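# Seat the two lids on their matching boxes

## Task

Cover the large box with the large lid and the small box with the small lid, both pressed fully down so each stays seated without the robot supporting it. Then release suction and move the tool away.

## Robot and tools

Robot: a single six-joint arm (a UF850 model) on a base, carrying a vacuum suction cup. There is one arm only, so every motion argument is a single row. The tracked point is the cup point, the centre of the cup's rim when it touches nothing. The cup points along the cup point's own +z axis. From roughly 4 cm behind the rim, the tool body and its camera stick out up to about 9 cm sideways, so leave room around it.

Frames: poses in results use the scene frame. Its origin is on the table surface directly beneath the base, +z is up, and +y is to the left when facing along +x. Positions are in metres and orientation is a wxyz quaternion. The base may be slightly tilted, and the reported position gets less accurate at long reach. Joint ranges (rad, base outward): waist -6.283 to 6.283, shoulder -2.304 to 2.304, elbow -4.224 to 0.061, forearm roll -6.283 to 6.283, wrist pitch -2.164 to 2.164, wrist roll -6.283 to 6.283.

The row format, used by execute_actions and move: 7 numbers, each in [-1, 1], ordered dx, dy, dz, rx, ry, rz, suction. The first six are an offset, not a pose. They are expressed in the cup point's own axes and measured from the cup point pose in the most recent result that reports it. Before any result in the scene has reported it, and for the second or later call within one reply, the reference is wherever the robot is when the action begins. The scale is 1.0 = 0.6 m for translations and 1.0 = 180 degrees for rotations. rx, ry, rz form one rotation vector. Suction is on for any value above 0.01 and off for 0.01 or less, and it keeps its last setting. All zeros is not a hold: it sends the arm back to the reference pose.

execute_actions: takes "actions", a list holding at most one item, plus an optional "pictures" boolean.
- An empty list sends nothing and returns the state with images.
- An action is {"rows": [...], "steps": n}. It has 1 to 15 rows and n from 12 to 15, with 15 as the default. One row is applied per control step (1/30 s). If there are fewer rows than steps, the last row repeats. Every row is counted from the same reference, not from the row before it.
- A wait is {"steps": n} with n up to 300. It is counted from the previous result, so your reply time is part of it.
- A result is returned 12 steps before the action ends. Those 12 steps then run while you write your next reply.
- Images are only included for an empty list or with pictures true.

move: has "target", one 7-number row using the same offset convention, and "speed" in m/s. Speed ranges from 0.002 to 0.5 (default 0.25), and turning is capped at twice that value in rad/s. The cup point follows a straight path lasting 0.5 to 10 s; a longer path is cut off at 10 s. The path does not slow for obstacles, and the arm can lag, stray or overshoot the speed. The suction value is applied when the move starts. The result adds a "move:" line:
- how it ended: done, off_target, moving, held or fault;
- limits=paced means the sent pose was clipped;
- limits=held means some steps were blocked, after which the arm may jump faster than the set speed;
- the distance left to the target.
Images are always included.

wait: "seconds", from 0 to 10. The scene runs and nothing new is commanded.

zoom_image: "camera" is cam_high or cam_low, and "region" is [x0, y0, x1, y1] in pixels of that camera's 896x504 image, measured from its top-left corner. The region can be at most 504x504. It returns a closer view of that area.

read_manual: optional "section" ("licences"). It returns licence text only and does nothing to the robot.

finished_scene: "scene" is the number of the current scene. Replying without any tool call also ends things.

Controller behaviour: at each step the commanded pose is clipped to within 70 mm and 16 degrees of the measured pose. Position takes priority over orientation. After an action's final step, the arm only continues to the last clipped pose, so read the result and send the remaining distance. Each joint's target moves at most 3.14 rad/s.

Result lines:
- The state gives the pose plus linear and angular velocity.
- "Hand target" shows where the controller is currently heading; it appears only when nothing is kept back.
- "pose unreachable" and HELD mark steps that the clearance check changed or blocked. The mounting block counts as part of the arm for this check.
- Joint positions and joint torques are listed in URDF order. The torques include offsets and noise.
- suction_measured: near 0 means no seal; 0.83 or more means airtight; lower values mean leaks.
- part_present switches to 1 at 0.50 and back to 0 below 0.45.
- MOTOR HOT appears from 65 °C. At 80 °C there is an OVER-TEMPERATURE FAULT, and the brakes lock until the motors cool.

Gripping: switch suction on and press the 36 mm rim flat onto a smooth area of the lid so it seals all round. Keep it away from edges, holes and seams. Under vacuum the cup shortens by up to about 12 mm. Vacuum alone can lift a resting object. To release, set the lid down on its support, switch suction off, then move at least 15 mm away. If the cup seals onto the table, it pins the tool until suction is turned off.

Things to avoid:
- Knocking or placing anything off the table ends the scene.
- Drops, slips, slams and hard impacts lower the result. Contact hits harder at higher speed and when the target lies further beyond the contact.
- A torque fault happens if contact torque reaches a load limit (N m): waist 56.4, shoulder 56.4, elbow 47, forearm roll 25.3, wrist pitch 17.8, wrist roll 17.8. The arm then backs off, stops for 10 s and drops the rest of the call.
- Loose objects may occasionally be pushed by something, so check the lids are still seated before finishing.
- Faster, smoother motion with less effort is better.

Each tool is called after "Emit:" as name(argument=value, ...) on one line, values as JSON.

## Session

Emit:
execute_actions(actions=[])

Scene clock: 0.00 s of 6200.00 s.
end_effector_position=(+0.6015, +0.0247, +0.3460) suction_measured=0.00 part_present=0 end_effector_quat_wxyz=(-0.005, -0.022, +1.000, +0.007) end_effector_velocity=(-0.000, -0.001, +0.000) end_effector_angular_velocity=(-0.000, +0.001, -0.002)
Joint positions: [ 0.003 -0.535 -1.293 -0.    -0.761 -1.568]
Joint velocities: [-0.001  0.     0.    -0.    -0.001  0.   ]
Joint torques (N m, as the arm reports them, + toward a larger angle): no reading
Motor temperatures (°C, as the motors report them): [28 26 29 28 32 32]
Hand target: +0.602, +0.025, +0.346; -0.005, -0.022, +1.000, +0.007

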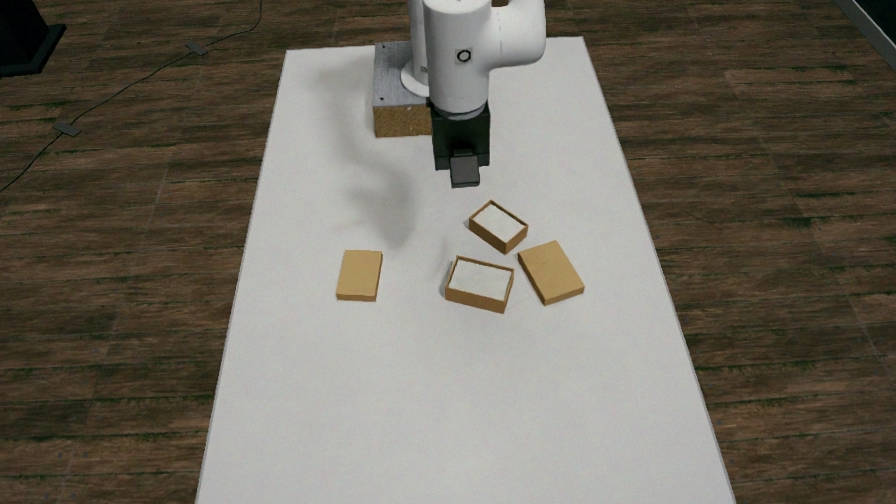

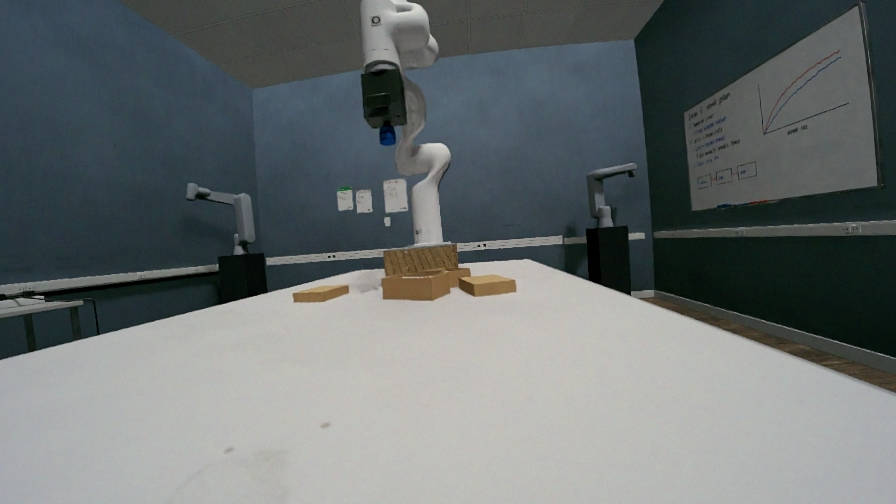

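Same camera pose.

Emit:
zoom_image(camera="cam_high", region=[510, 230, 594, 314])

Emit:
zoom_image(camera="cam_high", region=[438, 242, 522, 326])

Emit:
zoom_image(camera="cam_high", region=[320, 232, 404, 316])

Emit:
zoom_image(camera="cam_high", region=[456, 185, 540, 269])

Region (510, 230, 594, 314) of cam_high's 896x504 image, scaled by 6.000, with more detail than that image has.

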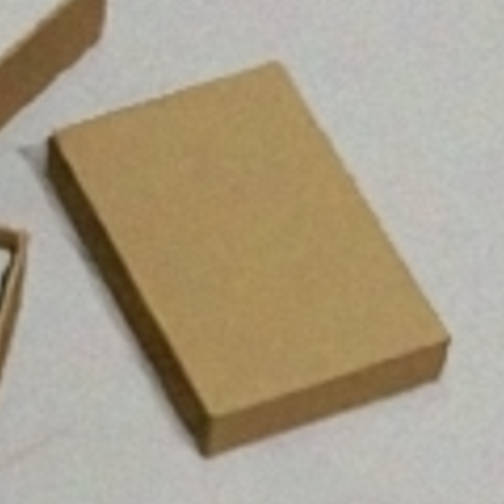

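Region (438, 242, 522, 326) of cam_high's 896x504 image, scaled by 6.000, with more detail than that image has.

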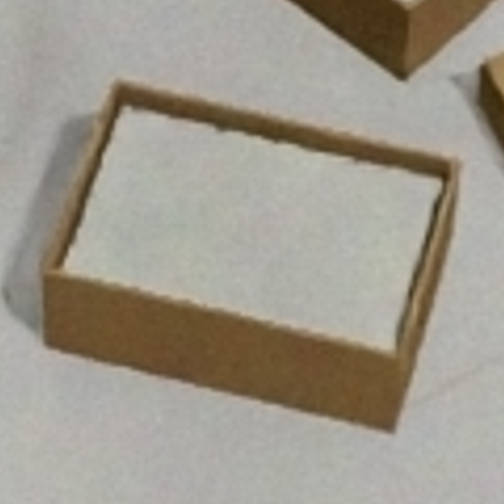

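Region (320, 232, 404, 316) of cam_high's 896x504 image, scaled by 6.000, with more detail than that image has.

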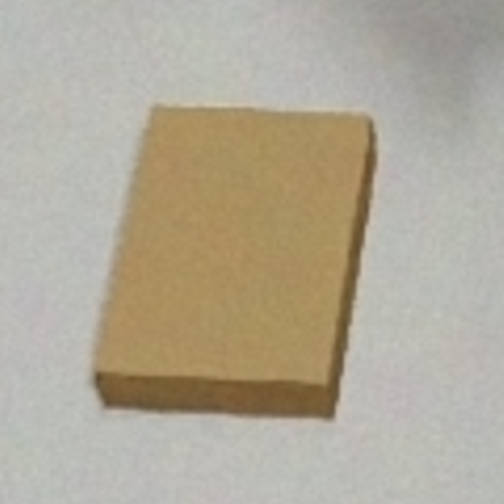

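Region (456, 185, 540, 269) of cam_high's 896x504 image, scaled by 6.000, with more detail than that image has.

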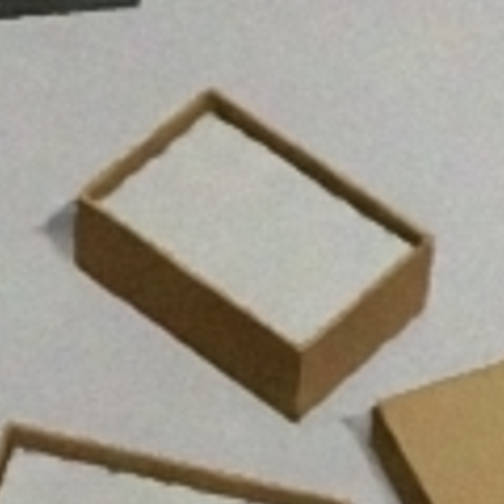

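Emit:
move(target=[0.040,0.3155,0.507,0,0,-0.842,0], speed=0.5)

Emit:
zoom_image(camera="cam_high", region=[510, 230, 594, 314])

Scene clock: 5.83 s of 6200.00 s.
end_effector_position=(+0.5656, +0.2167, +0.0448) suction_measured=0.00 part_present=0 end_effector_quat_wxyz=(-0.005, +0.974, -0.225, -0.006) end_effector_velocity=(-0.001, +0.001, -0.001) end_effector_angular_velocity=(+0.009, +0.006, +0.008)
Joint positions: [ 0.321 -1.061 -1.352 -0.004 -0.293 -3.891]
Joint velocities: [-0.003 -0.003 -0.001  0.036 -0.001 -0.045]
Joint torques (N m, as the arm reports them, + toward a larger angle): [  3.96  61.44 -17.07  -2.24   0.34   0.31]
Motor temperatures (°C, as the motors report them): [28 26 29 28 32 32]
Hand target: +0.565, +0.217, +0.045; -0.005, +0.975, -0.224, -0.007
Off the commanded pose: 0.000 m, 0 deg.
Kept back: nothing.
move: done

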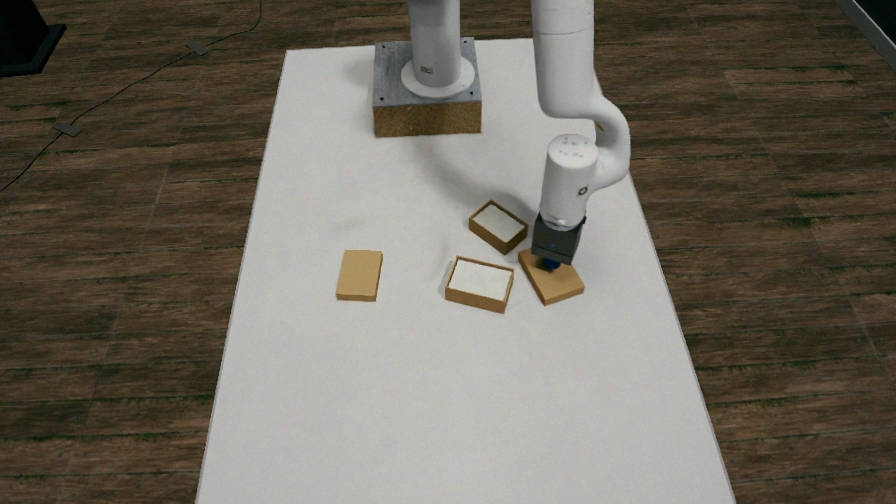

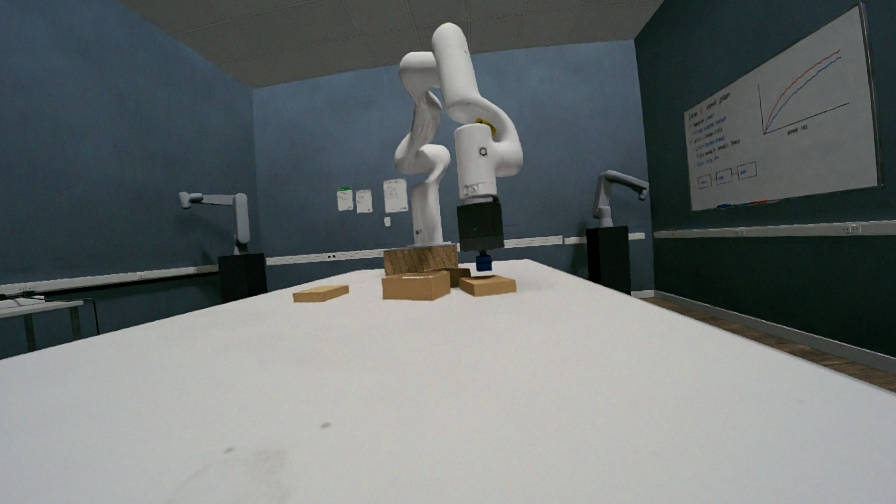

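Region (510, 230, 594, 314) of cam_high's 896x504 image, scaled by 6.000, with more detail than that image has.

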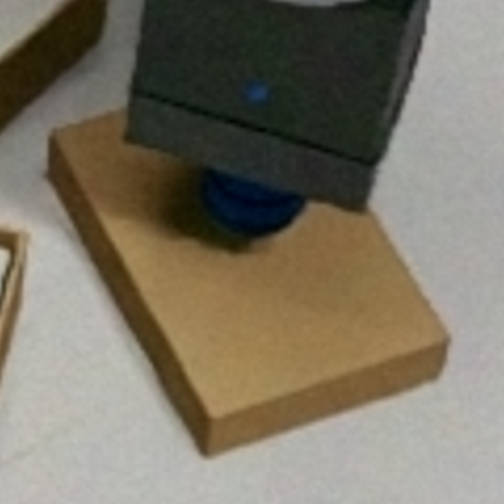

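Emit:
move(target=[0,0,0.044,0,0,0,1], speed=0.05)

Emit:
move(target=[0,0,-0.096,0,0,0,1], speed=0.12)

Emit:
move(target=[0.1553,0.2067,0.006,0,0,-0.2905,1], speed=0.3)

Emit:
zoom_image(camera="cam_high", region=[438, 242, 522, 326])

Emit:
zoom_image(camera="cam_low", region=[370, 240, 480, 310])

Scene clock: 7.60 s of 6200.00 s.
end_effector_position=(+0.5654, +0.2171, +0.0186) suction_measured=0.93 part_present=1 end_effector_quat_wxyz=(-0.005, +0.974, -0.225, -0.006) end_effector_velocity=(+0.001, -0.001, -0.000) end_effector_angular_velocity=(+0.000, -0.000, -0.002)
Joint positions: [ 0.321 -1.117 -1.38  -0.004 -0.265 -3.891]
Joint velocities: [-0.002 -0.001 -0.002 -0.    -0.001 -0.   ]
Joint torques (N m, as the arm reports them, + toward a larger angle): [  4.05  62.26 -16.48  -1.9    0.4    0.01]
Motor temperatures (°C, as the motors report them): [28 26 29 28 32 32]
Hand target: +0.565, +0.217, +0.018; -0.005, +0.974, -0.225, -0.006
Off the commanded pose: 0.000 m, 0 deg.
Kept back: nothing.
move: done

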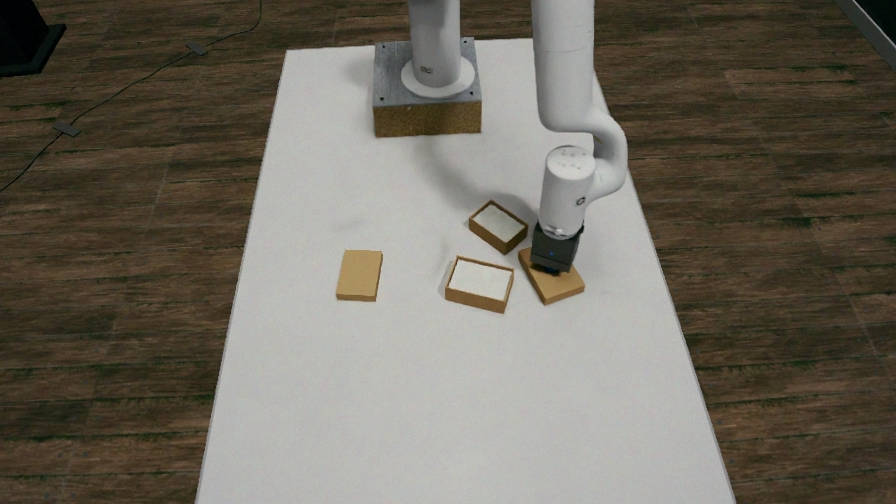

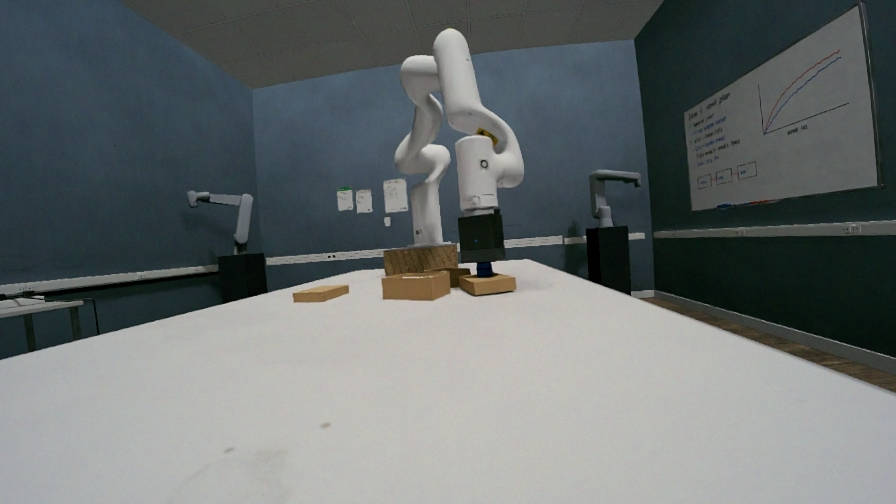

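Scene clock: 8.47 s of 6200.00 s.
end_effector_position=(+0.5657, +0.2163, +0.0758) suction_measured=0.96 part_present=1 end_effector_quat_wxyz=(-0.005, +0.974, -0.225, -0.006) end_effector_velocity=(+0.001, +0.000, +0.002) end_effector_angular_velocity=(+0.001, -0.002, +0.001)
Joint positions: [ 0.321 -0.997 -1.324 -0.003 -0.329 -3.892]
Joint velocities: [ 0.     0.005  0.001  0.    -0.002 -0.001]
Joint torques (N m, as the arm reports them, + toward a larger angle): [  3.57  59.63 -17.91  -1.77   0.41  -0.04]
Motor temperatures (°C, as the motors report them): [28 26 29 28 32 32]
Hand target: +0.566, +0.216, +0.076; -0.005, +0.974, -0.225, -0.006
Off the commanded pose: 0.000 m, 0 deg.
Kept back: nothing.
move: done

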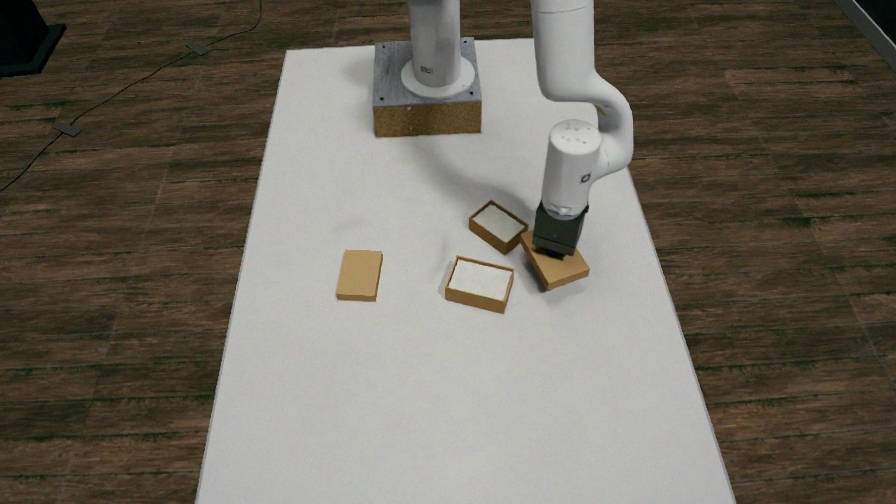

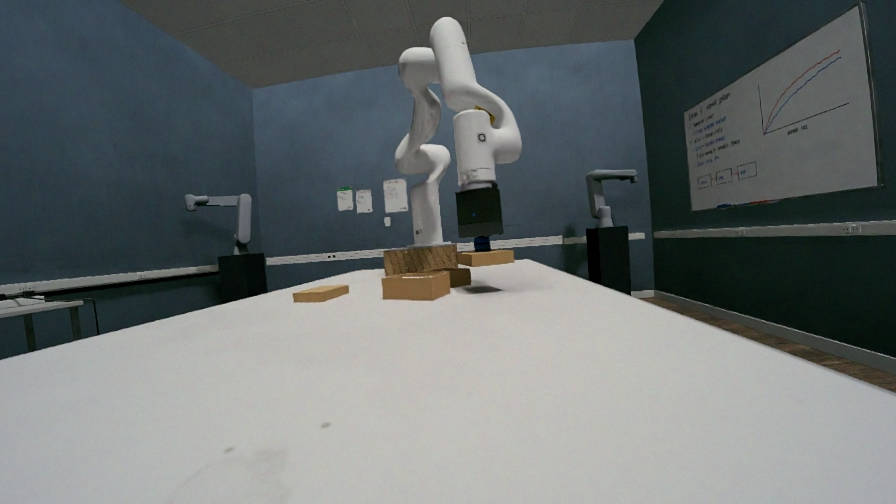

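Scene clock: 10.53 s of 6200.00 s.
end_effector_position=(+0.5956, +0.0644, +0.0700) suction_measured=0.96 part_present=1 end_effector_quat_wxyz=(-0.007, +0.974, +0.228, -0.004) end_effector_velocity=(+0.000, -0.000, +0.001) end_effector_angular_velocity=(+0.010, +0.002, +0.007)
Joint positions: [ 0.064 -0.994 -1.304 -0.006 -0.312 -5.058]
Joint velocities: [-0.005  0.    -0.001  0.031 -0.003 -0.042]
Joint torques (N m, as the arm reports them, + toward a larger angle): [  4.04  59.63 -17.31  -2.08   0.42  -0.03]
Motor temperatures (°C, as the motors report them): [28 26 29 28 32 32]
Hand target: +0.596, +0.064, +0.070; -0.007, +0.974, +0.228, -0.004
Off the commanded pose: 0.001 m, 0 deg.
Kept back: nothing.
move: done

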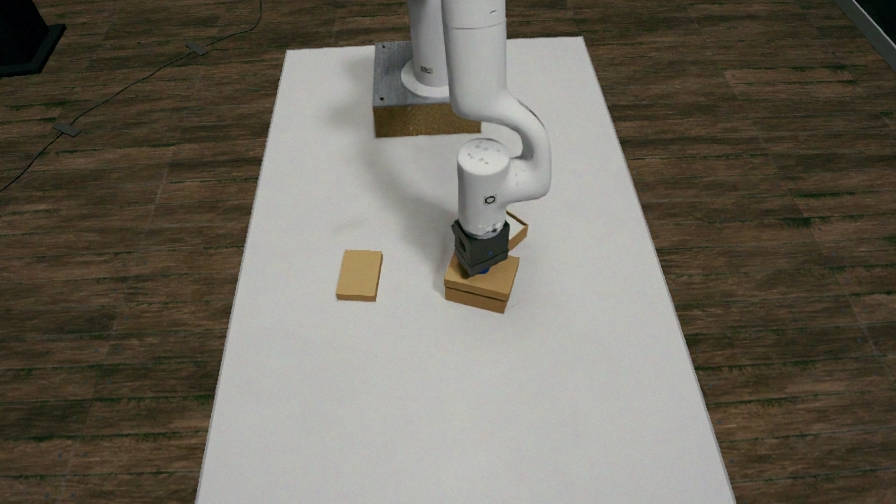

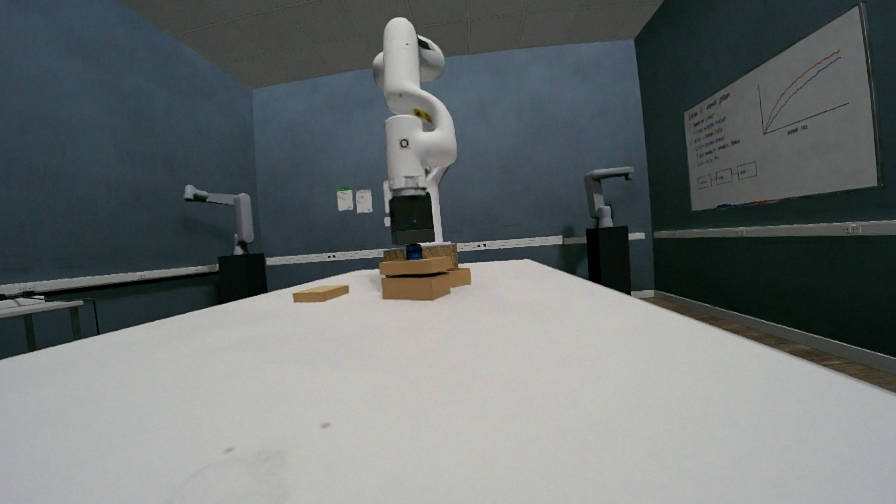

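Region (438, 242, 522, 326) of cam_high's 896x504 image, scaled by 6.000, with more detail than that image has.

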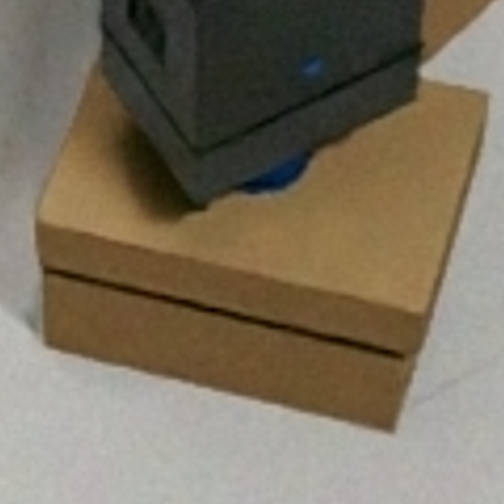

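Region (370, 240, 480, 310) of cam_low's 896x504 image, scaled by 4.582, with more detail than that image has; it fills the top 321 rows of this view, and the rest is white.

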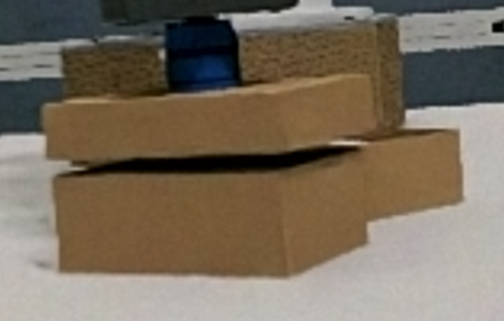

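Emit:
move(target=[-0.0017,0.0035,0.009,-0.005,0.0015,0,1], speed=0.03)

Emit:
zoom_image(camera="cam_high", region=[438, 242, 522, 326])

Emit:
move(target=[0,0,0.015,0,0,0,1], speed=0.015)

Emit:
zoom_image(camera="cam_low", region=[370, 240, 480, 310])

Scene clock: 11.80 s of 6200.00 s.
end_effector_position=(+0.5956, +0.0621, +0.0646) suction_measured=0.96 part_present=1 end_effector_quat_wxyz=(-0.000, +0.974, +0.228, +0.000) end_effector_velocity=(+0.001, -0.000, -0.000) end_effector_angular_velocity=(-0.004, -0.005, -0.001)
Joint positions: [ 0.065 -1.001 -1.3   -0.051 -0.291 -5.014]
Joint velocities: [ 0.001  0.001  0.001 -0.017  0.004  0.019]
Joint torques (N m, as the arm reports them, + toward a larger angle): [  4.01  60.85 -17.34  -1.27   0.38  -0.05]
Motor temperatures (°C, as the motors report them): [28 26 29 28 32 32]
Hand target: +0.596, +0.062, +0.065; +0.000, +0.974, +0.228, +0.000
Off the commanded pose: 0.000 m, 0 deg.
Kept back: nothing.
move: done

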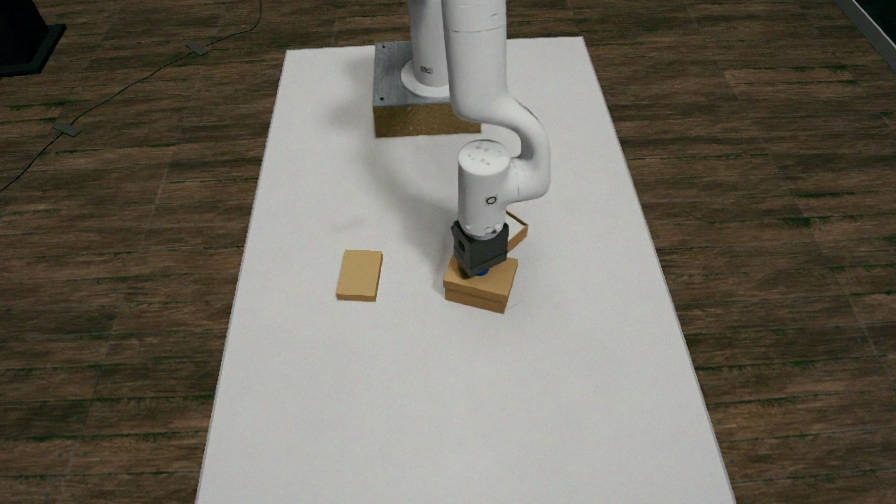

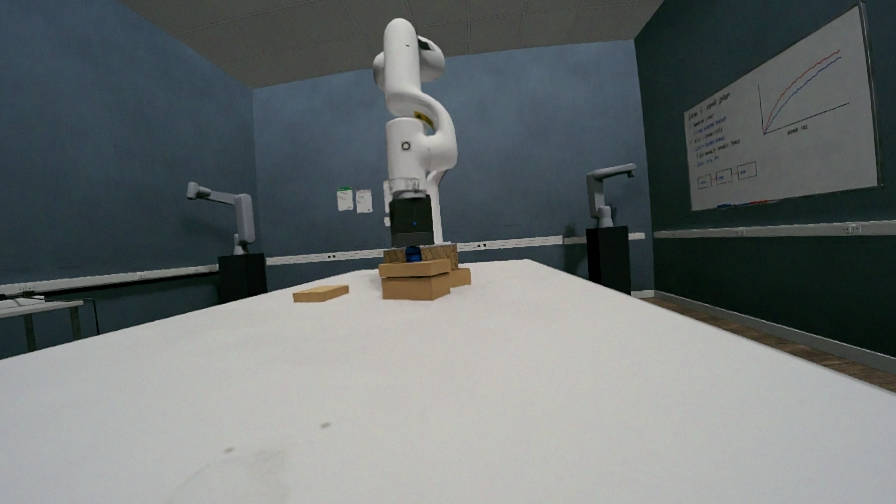

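Region (438, 242, 522, 326) of cam_high's 896x504 image, scaled by 6.000, with more detail than that image has.

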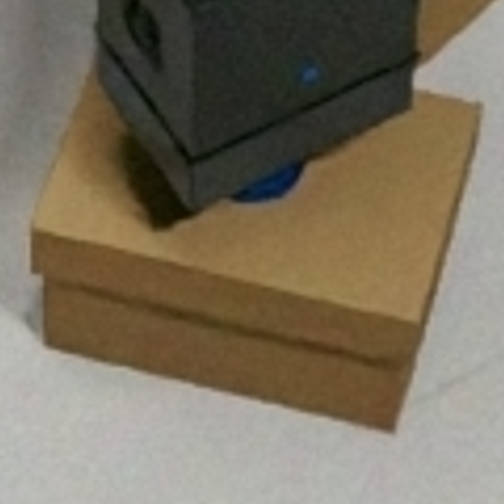

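Scene clock: 12.63 s of 6200.00 s.
end_effector_position=(+0.5955, +0.0621, +0.0557) suction_measured=0.96 part_present=1 end_effector_quat_wxyz=(-0.000, +0.974, +0.228, +0.000) end_effector_velocity=(-0.000, -0.000, -0.001) end_effector_angular_velocity=(-0.000, +0.001, -0.001)
Joint positions: [ 0.065 -1.02  -1.308 -0.053 -0.281 -5.012]
Joint velocities: [-0.001 -0.003 -0.002 -0.     0.     0.   ]
Joint torques (N m, as the arm reports them, + toward a larger angle): [  4.34  60.67 -16.99  -1.72   0.53  -0.08]
Motor temperatures (°C, as the motors report them): [28 26 29 28 32 32]
Hand target: +0.596, +0.062, +0.056; -0.000, +0.974, +0.228, +0.000
Off the commanded pose: 0.000 m, 0 deg.
Kept back: nothing.
move: done

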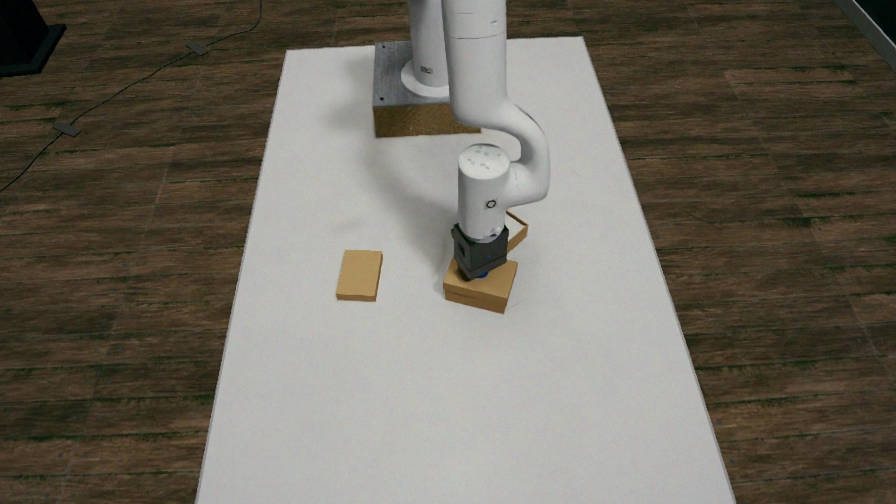

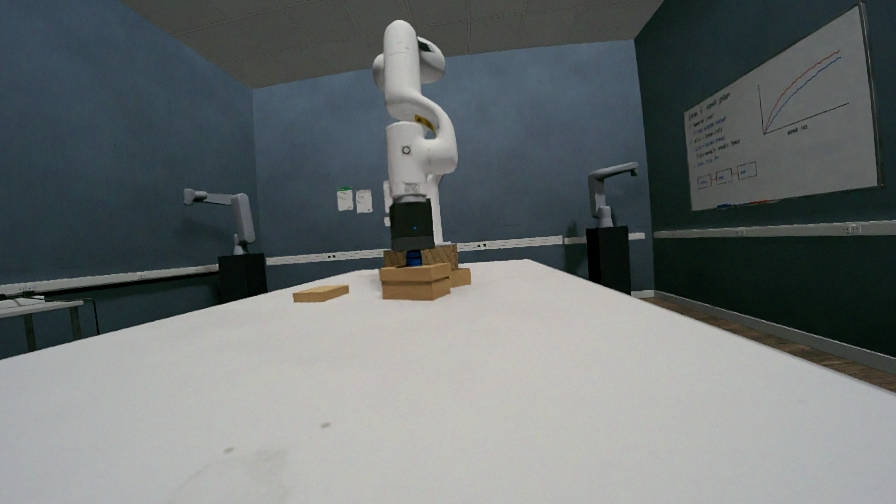

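Region (370, 240, 480, 310) of cam_low's 896x504 image, scaled by 4.582, with more detail than that image has; it fills the top 321 rows of this view, and the rest is white.

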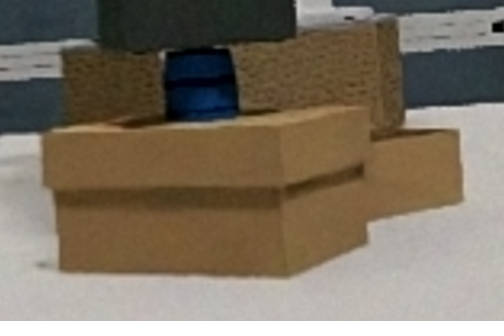

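Emit:
move(target=[0,0,0.031,0,0,0,1], speed=0.025)

Emit:
execute_actions(actions=[{"rows":[[0,0,0,0,0,0,0]],"steps":12}])

Emit:
move(target=[0,0,-0.065,0.005,-0.0007,0,0], speed=0.12)

Emit:
move(target=[-0.255,0.343,0.048,0,0,0.28,0], speed=0.35)

Emit:
zoom_image(camera="cam_low", region=[370, 240, 480, 310])

Emit:
zoom_image(camera="cam_high", region=[320, 232, 404, 316])

Emit:
zoom_image(camera="cam_high", region=[456, 185, 540, 269])

Scene clock: 14.57 s of 6200.00 s.
end_effector_position=(+0.5955, +0.0621, +0.0373) suction_measured=0.96 part_present=1 end_effector_quat_wxyz=(-0.000, +0.974, +0.228, +0.000) end_effector_velocity=(-0.001, -0.000, -0.001) end_effector_angular_velocity=(-0.000, +0.003, -0.000)
Joint positions: [ 0.065 -1.059 -1.326 -0.057 -0.261 -5.009]
Joint velocities: [ 0.    -0.001 -0.001 -0.    -0.002  0.   ]
Joint torques (N m, as the arm reports them, + toward a larger angle): [  4.44  58.88 -16.46  -2.01   0.84  -0.06]
Motor temperatures (°C, as the motors report them): [28 26 29 28 32 32]
Hand target: +0.596, +0.062, +0.037; -0.000, +0.974, +0.228, +0.000
Off the commanded pose: 0.000 m, 0 deg.
Kept back: nothing.
move: done

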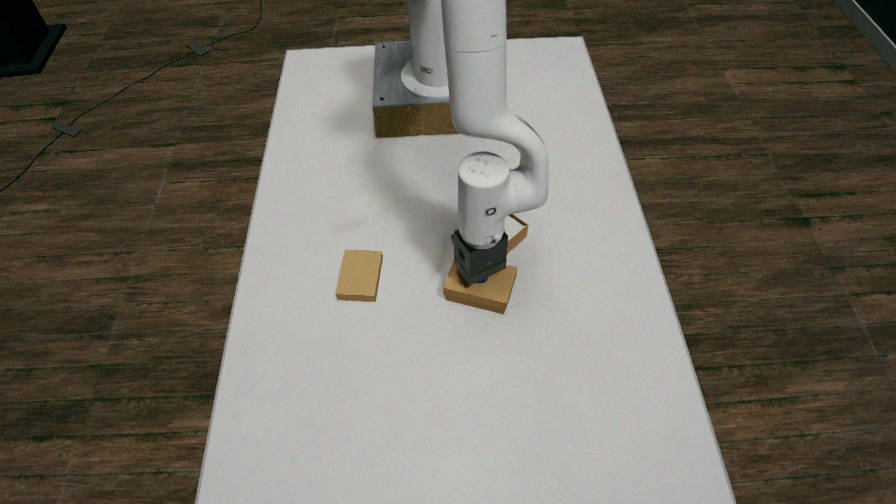

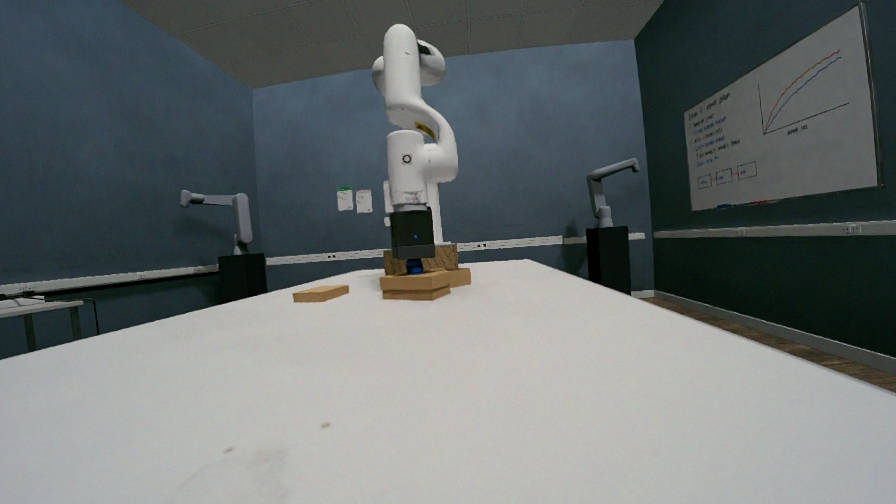

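Scene clock: 14.60 s of 6200.00 s.
end_effector_position=(+0.5955, +0.0621, +0.0373) suction_measured=0.96 part_present=1 end_effector_quat_wxyz=(-0.000, +0.974, +0.228, +0.000) end_effector_velocity=(+0.000, -0.000, +0.000) end_effector_angular_velocity=(-0.000, +0.000, -0.002)
Joint positions: [ 0.065 -1.059 -1.326 -0.057 -0.261 -5.009]
Joint velocities: [-0.001 -0.    -0.001  0.    -0.001  0.001]
Joint torques (N m, as the arm reports them, + toward a larger angle): [  4.4   58.14 -16.62  -1.84   0.88  -0.02]
Motor temperatures (°C, as the motors report them): [28 26 29 28 32 32]
Kept back: the last 12 steps of this action, its rows measured from the state above.
Steps of this call (step 1: nothing new was sent). Readings (end_effector_position | what the end effector reports):
1: the state above

Scene clock: 15.83 s of 6200.00 s.
end_effector_position=(+0.5956, +0.0622, +0.0763) suction_measured=0.00 part_present=0 end_effector_quat_wxyz=(-0.008, +0.974, +0.228, -0.003) end_effector_velocity=(+0.001, -0.000, +0.002) end_effector_angular_velocity=(+0.001, -0.001, +0.000)
Joint positions: [ 0.06  -0.98  -1.296 -0.002 -0.316 -5.066]
Joint velocities: [-0.001  0.003  0.     0.002 -0.002 -0.003]
Joint torques (N m, as the arm reports them, + toward a larger angle): [  4.22  59.12 -17.15  -1.79   0.38  -0.04]
Motor temperatures (°C, as the motors report them): [28 26 29 28 32 32]
Hand target: +0.596, +0.062, +0.077; -0.008, +0.974, +0.228, -0.002
Off your previous action's commanded pose: 0.000 m, 0 deg at its last step (step 12 of this call).
Off the commanded pose: 0.000 m, 0 deg.
Kept back: nothing.
move: done

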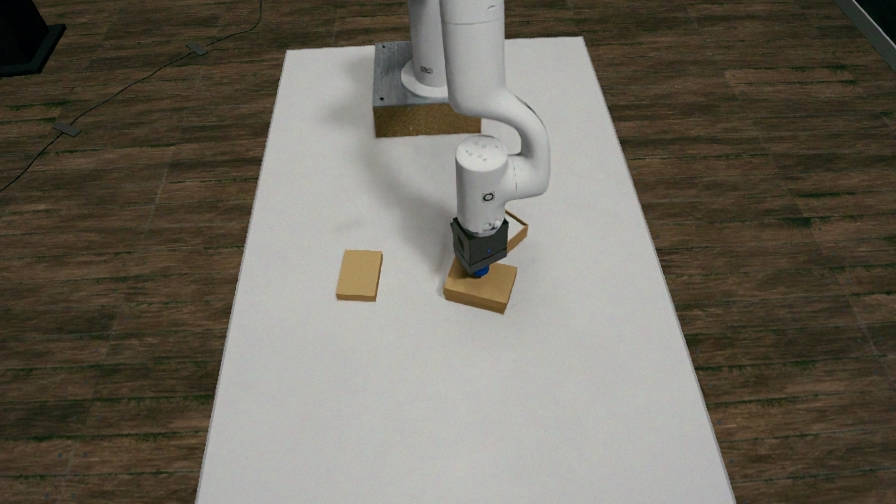

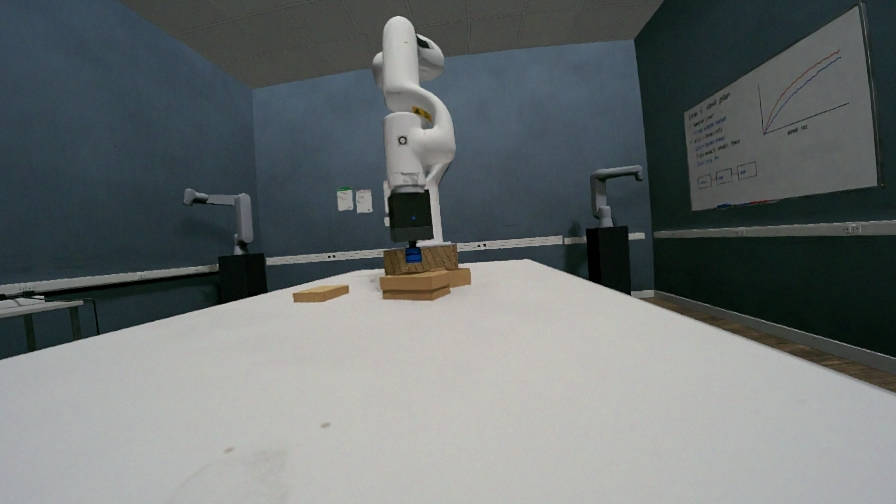

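Scene clock: 17.60 s of 6200.00 s.
end_effector_position=(+0.5503, -0.1893, +0.0443) suction_measured=0.00 part_present=0 end_effector_quat_wxyz=(-0.006, +0.978, -0.208, -0.006) end_effector_velocity=(-0.000, -0.002, -0.000) end_effector_angular_velocity=(-0.002, +0.001, -0.004)
Joint positions: [-0.376 -1.016 -1.267  0.003 -0.251 -4.629]
Joint velocities: [-0.002 -0.001 -0.002 -0.009 -0.     0.011]
Joint torques (N m, as the arm reports them, + toward a larger angle): [  3.92  58.36 -16.28  -2.26   0.35   0.07]
Motor temperatures (°C, as the motors report them): [28 27 29 28 32 32]
Hand target: +0.550, -0.190, +0.044; -0.006, +0.978, -0.209, -0.006
Off the commanded pose: 0.001 m, 0 deg.
Kept back: nothing.
move: done

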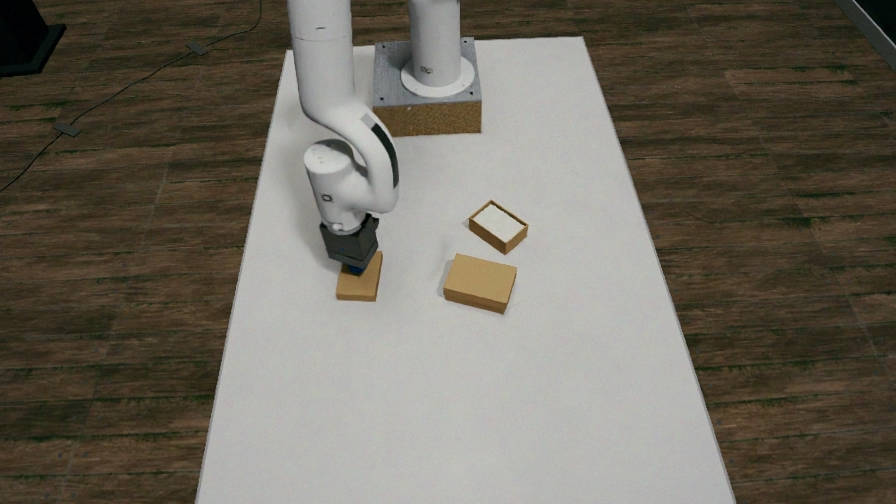

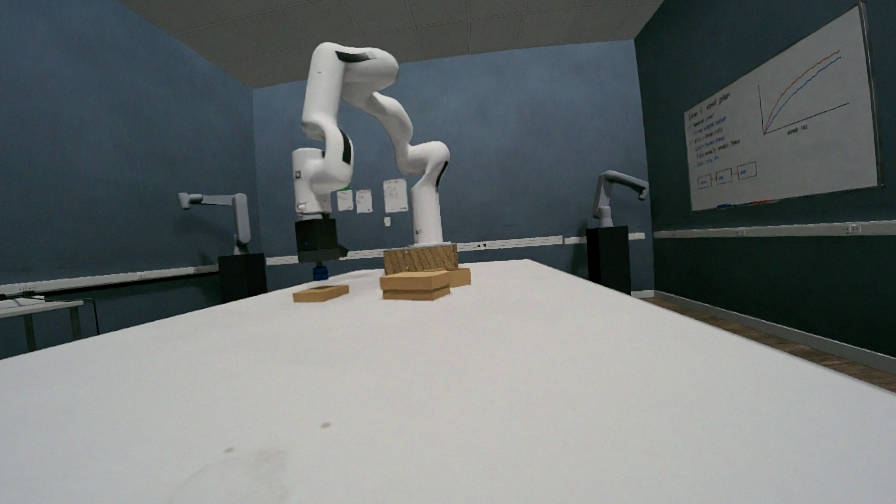

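Region (370, 240, 480, 310) of cam_low's 896x504 image, scaled by 4.582, with more detail than that image has; it fills the top 321 rows of this view, and the rest is white.

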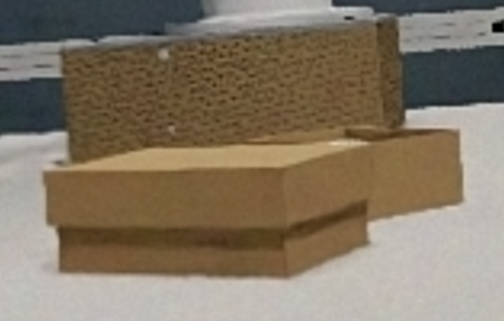

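Region (320, 232, 404, 316) of cam_high's 896x504 image, scaled by 6.000, with more detail than that image has.

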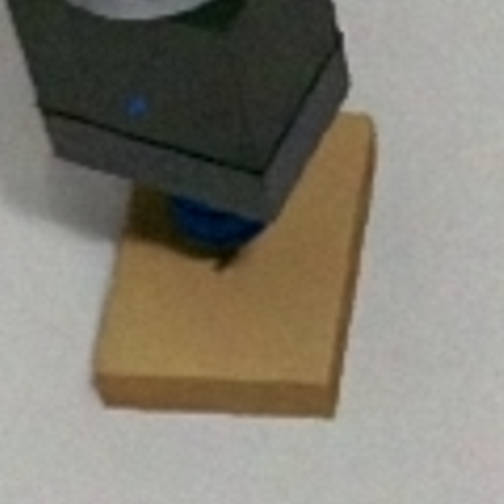

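Region (456, 185, 540, 269) of cam_high's 896x504 image, scaled by 6.000, with more detail than that image has.

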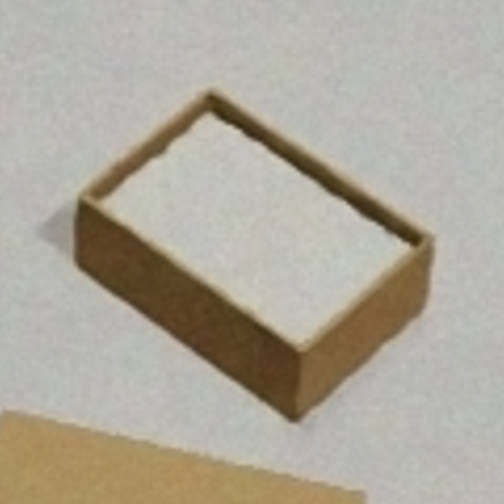

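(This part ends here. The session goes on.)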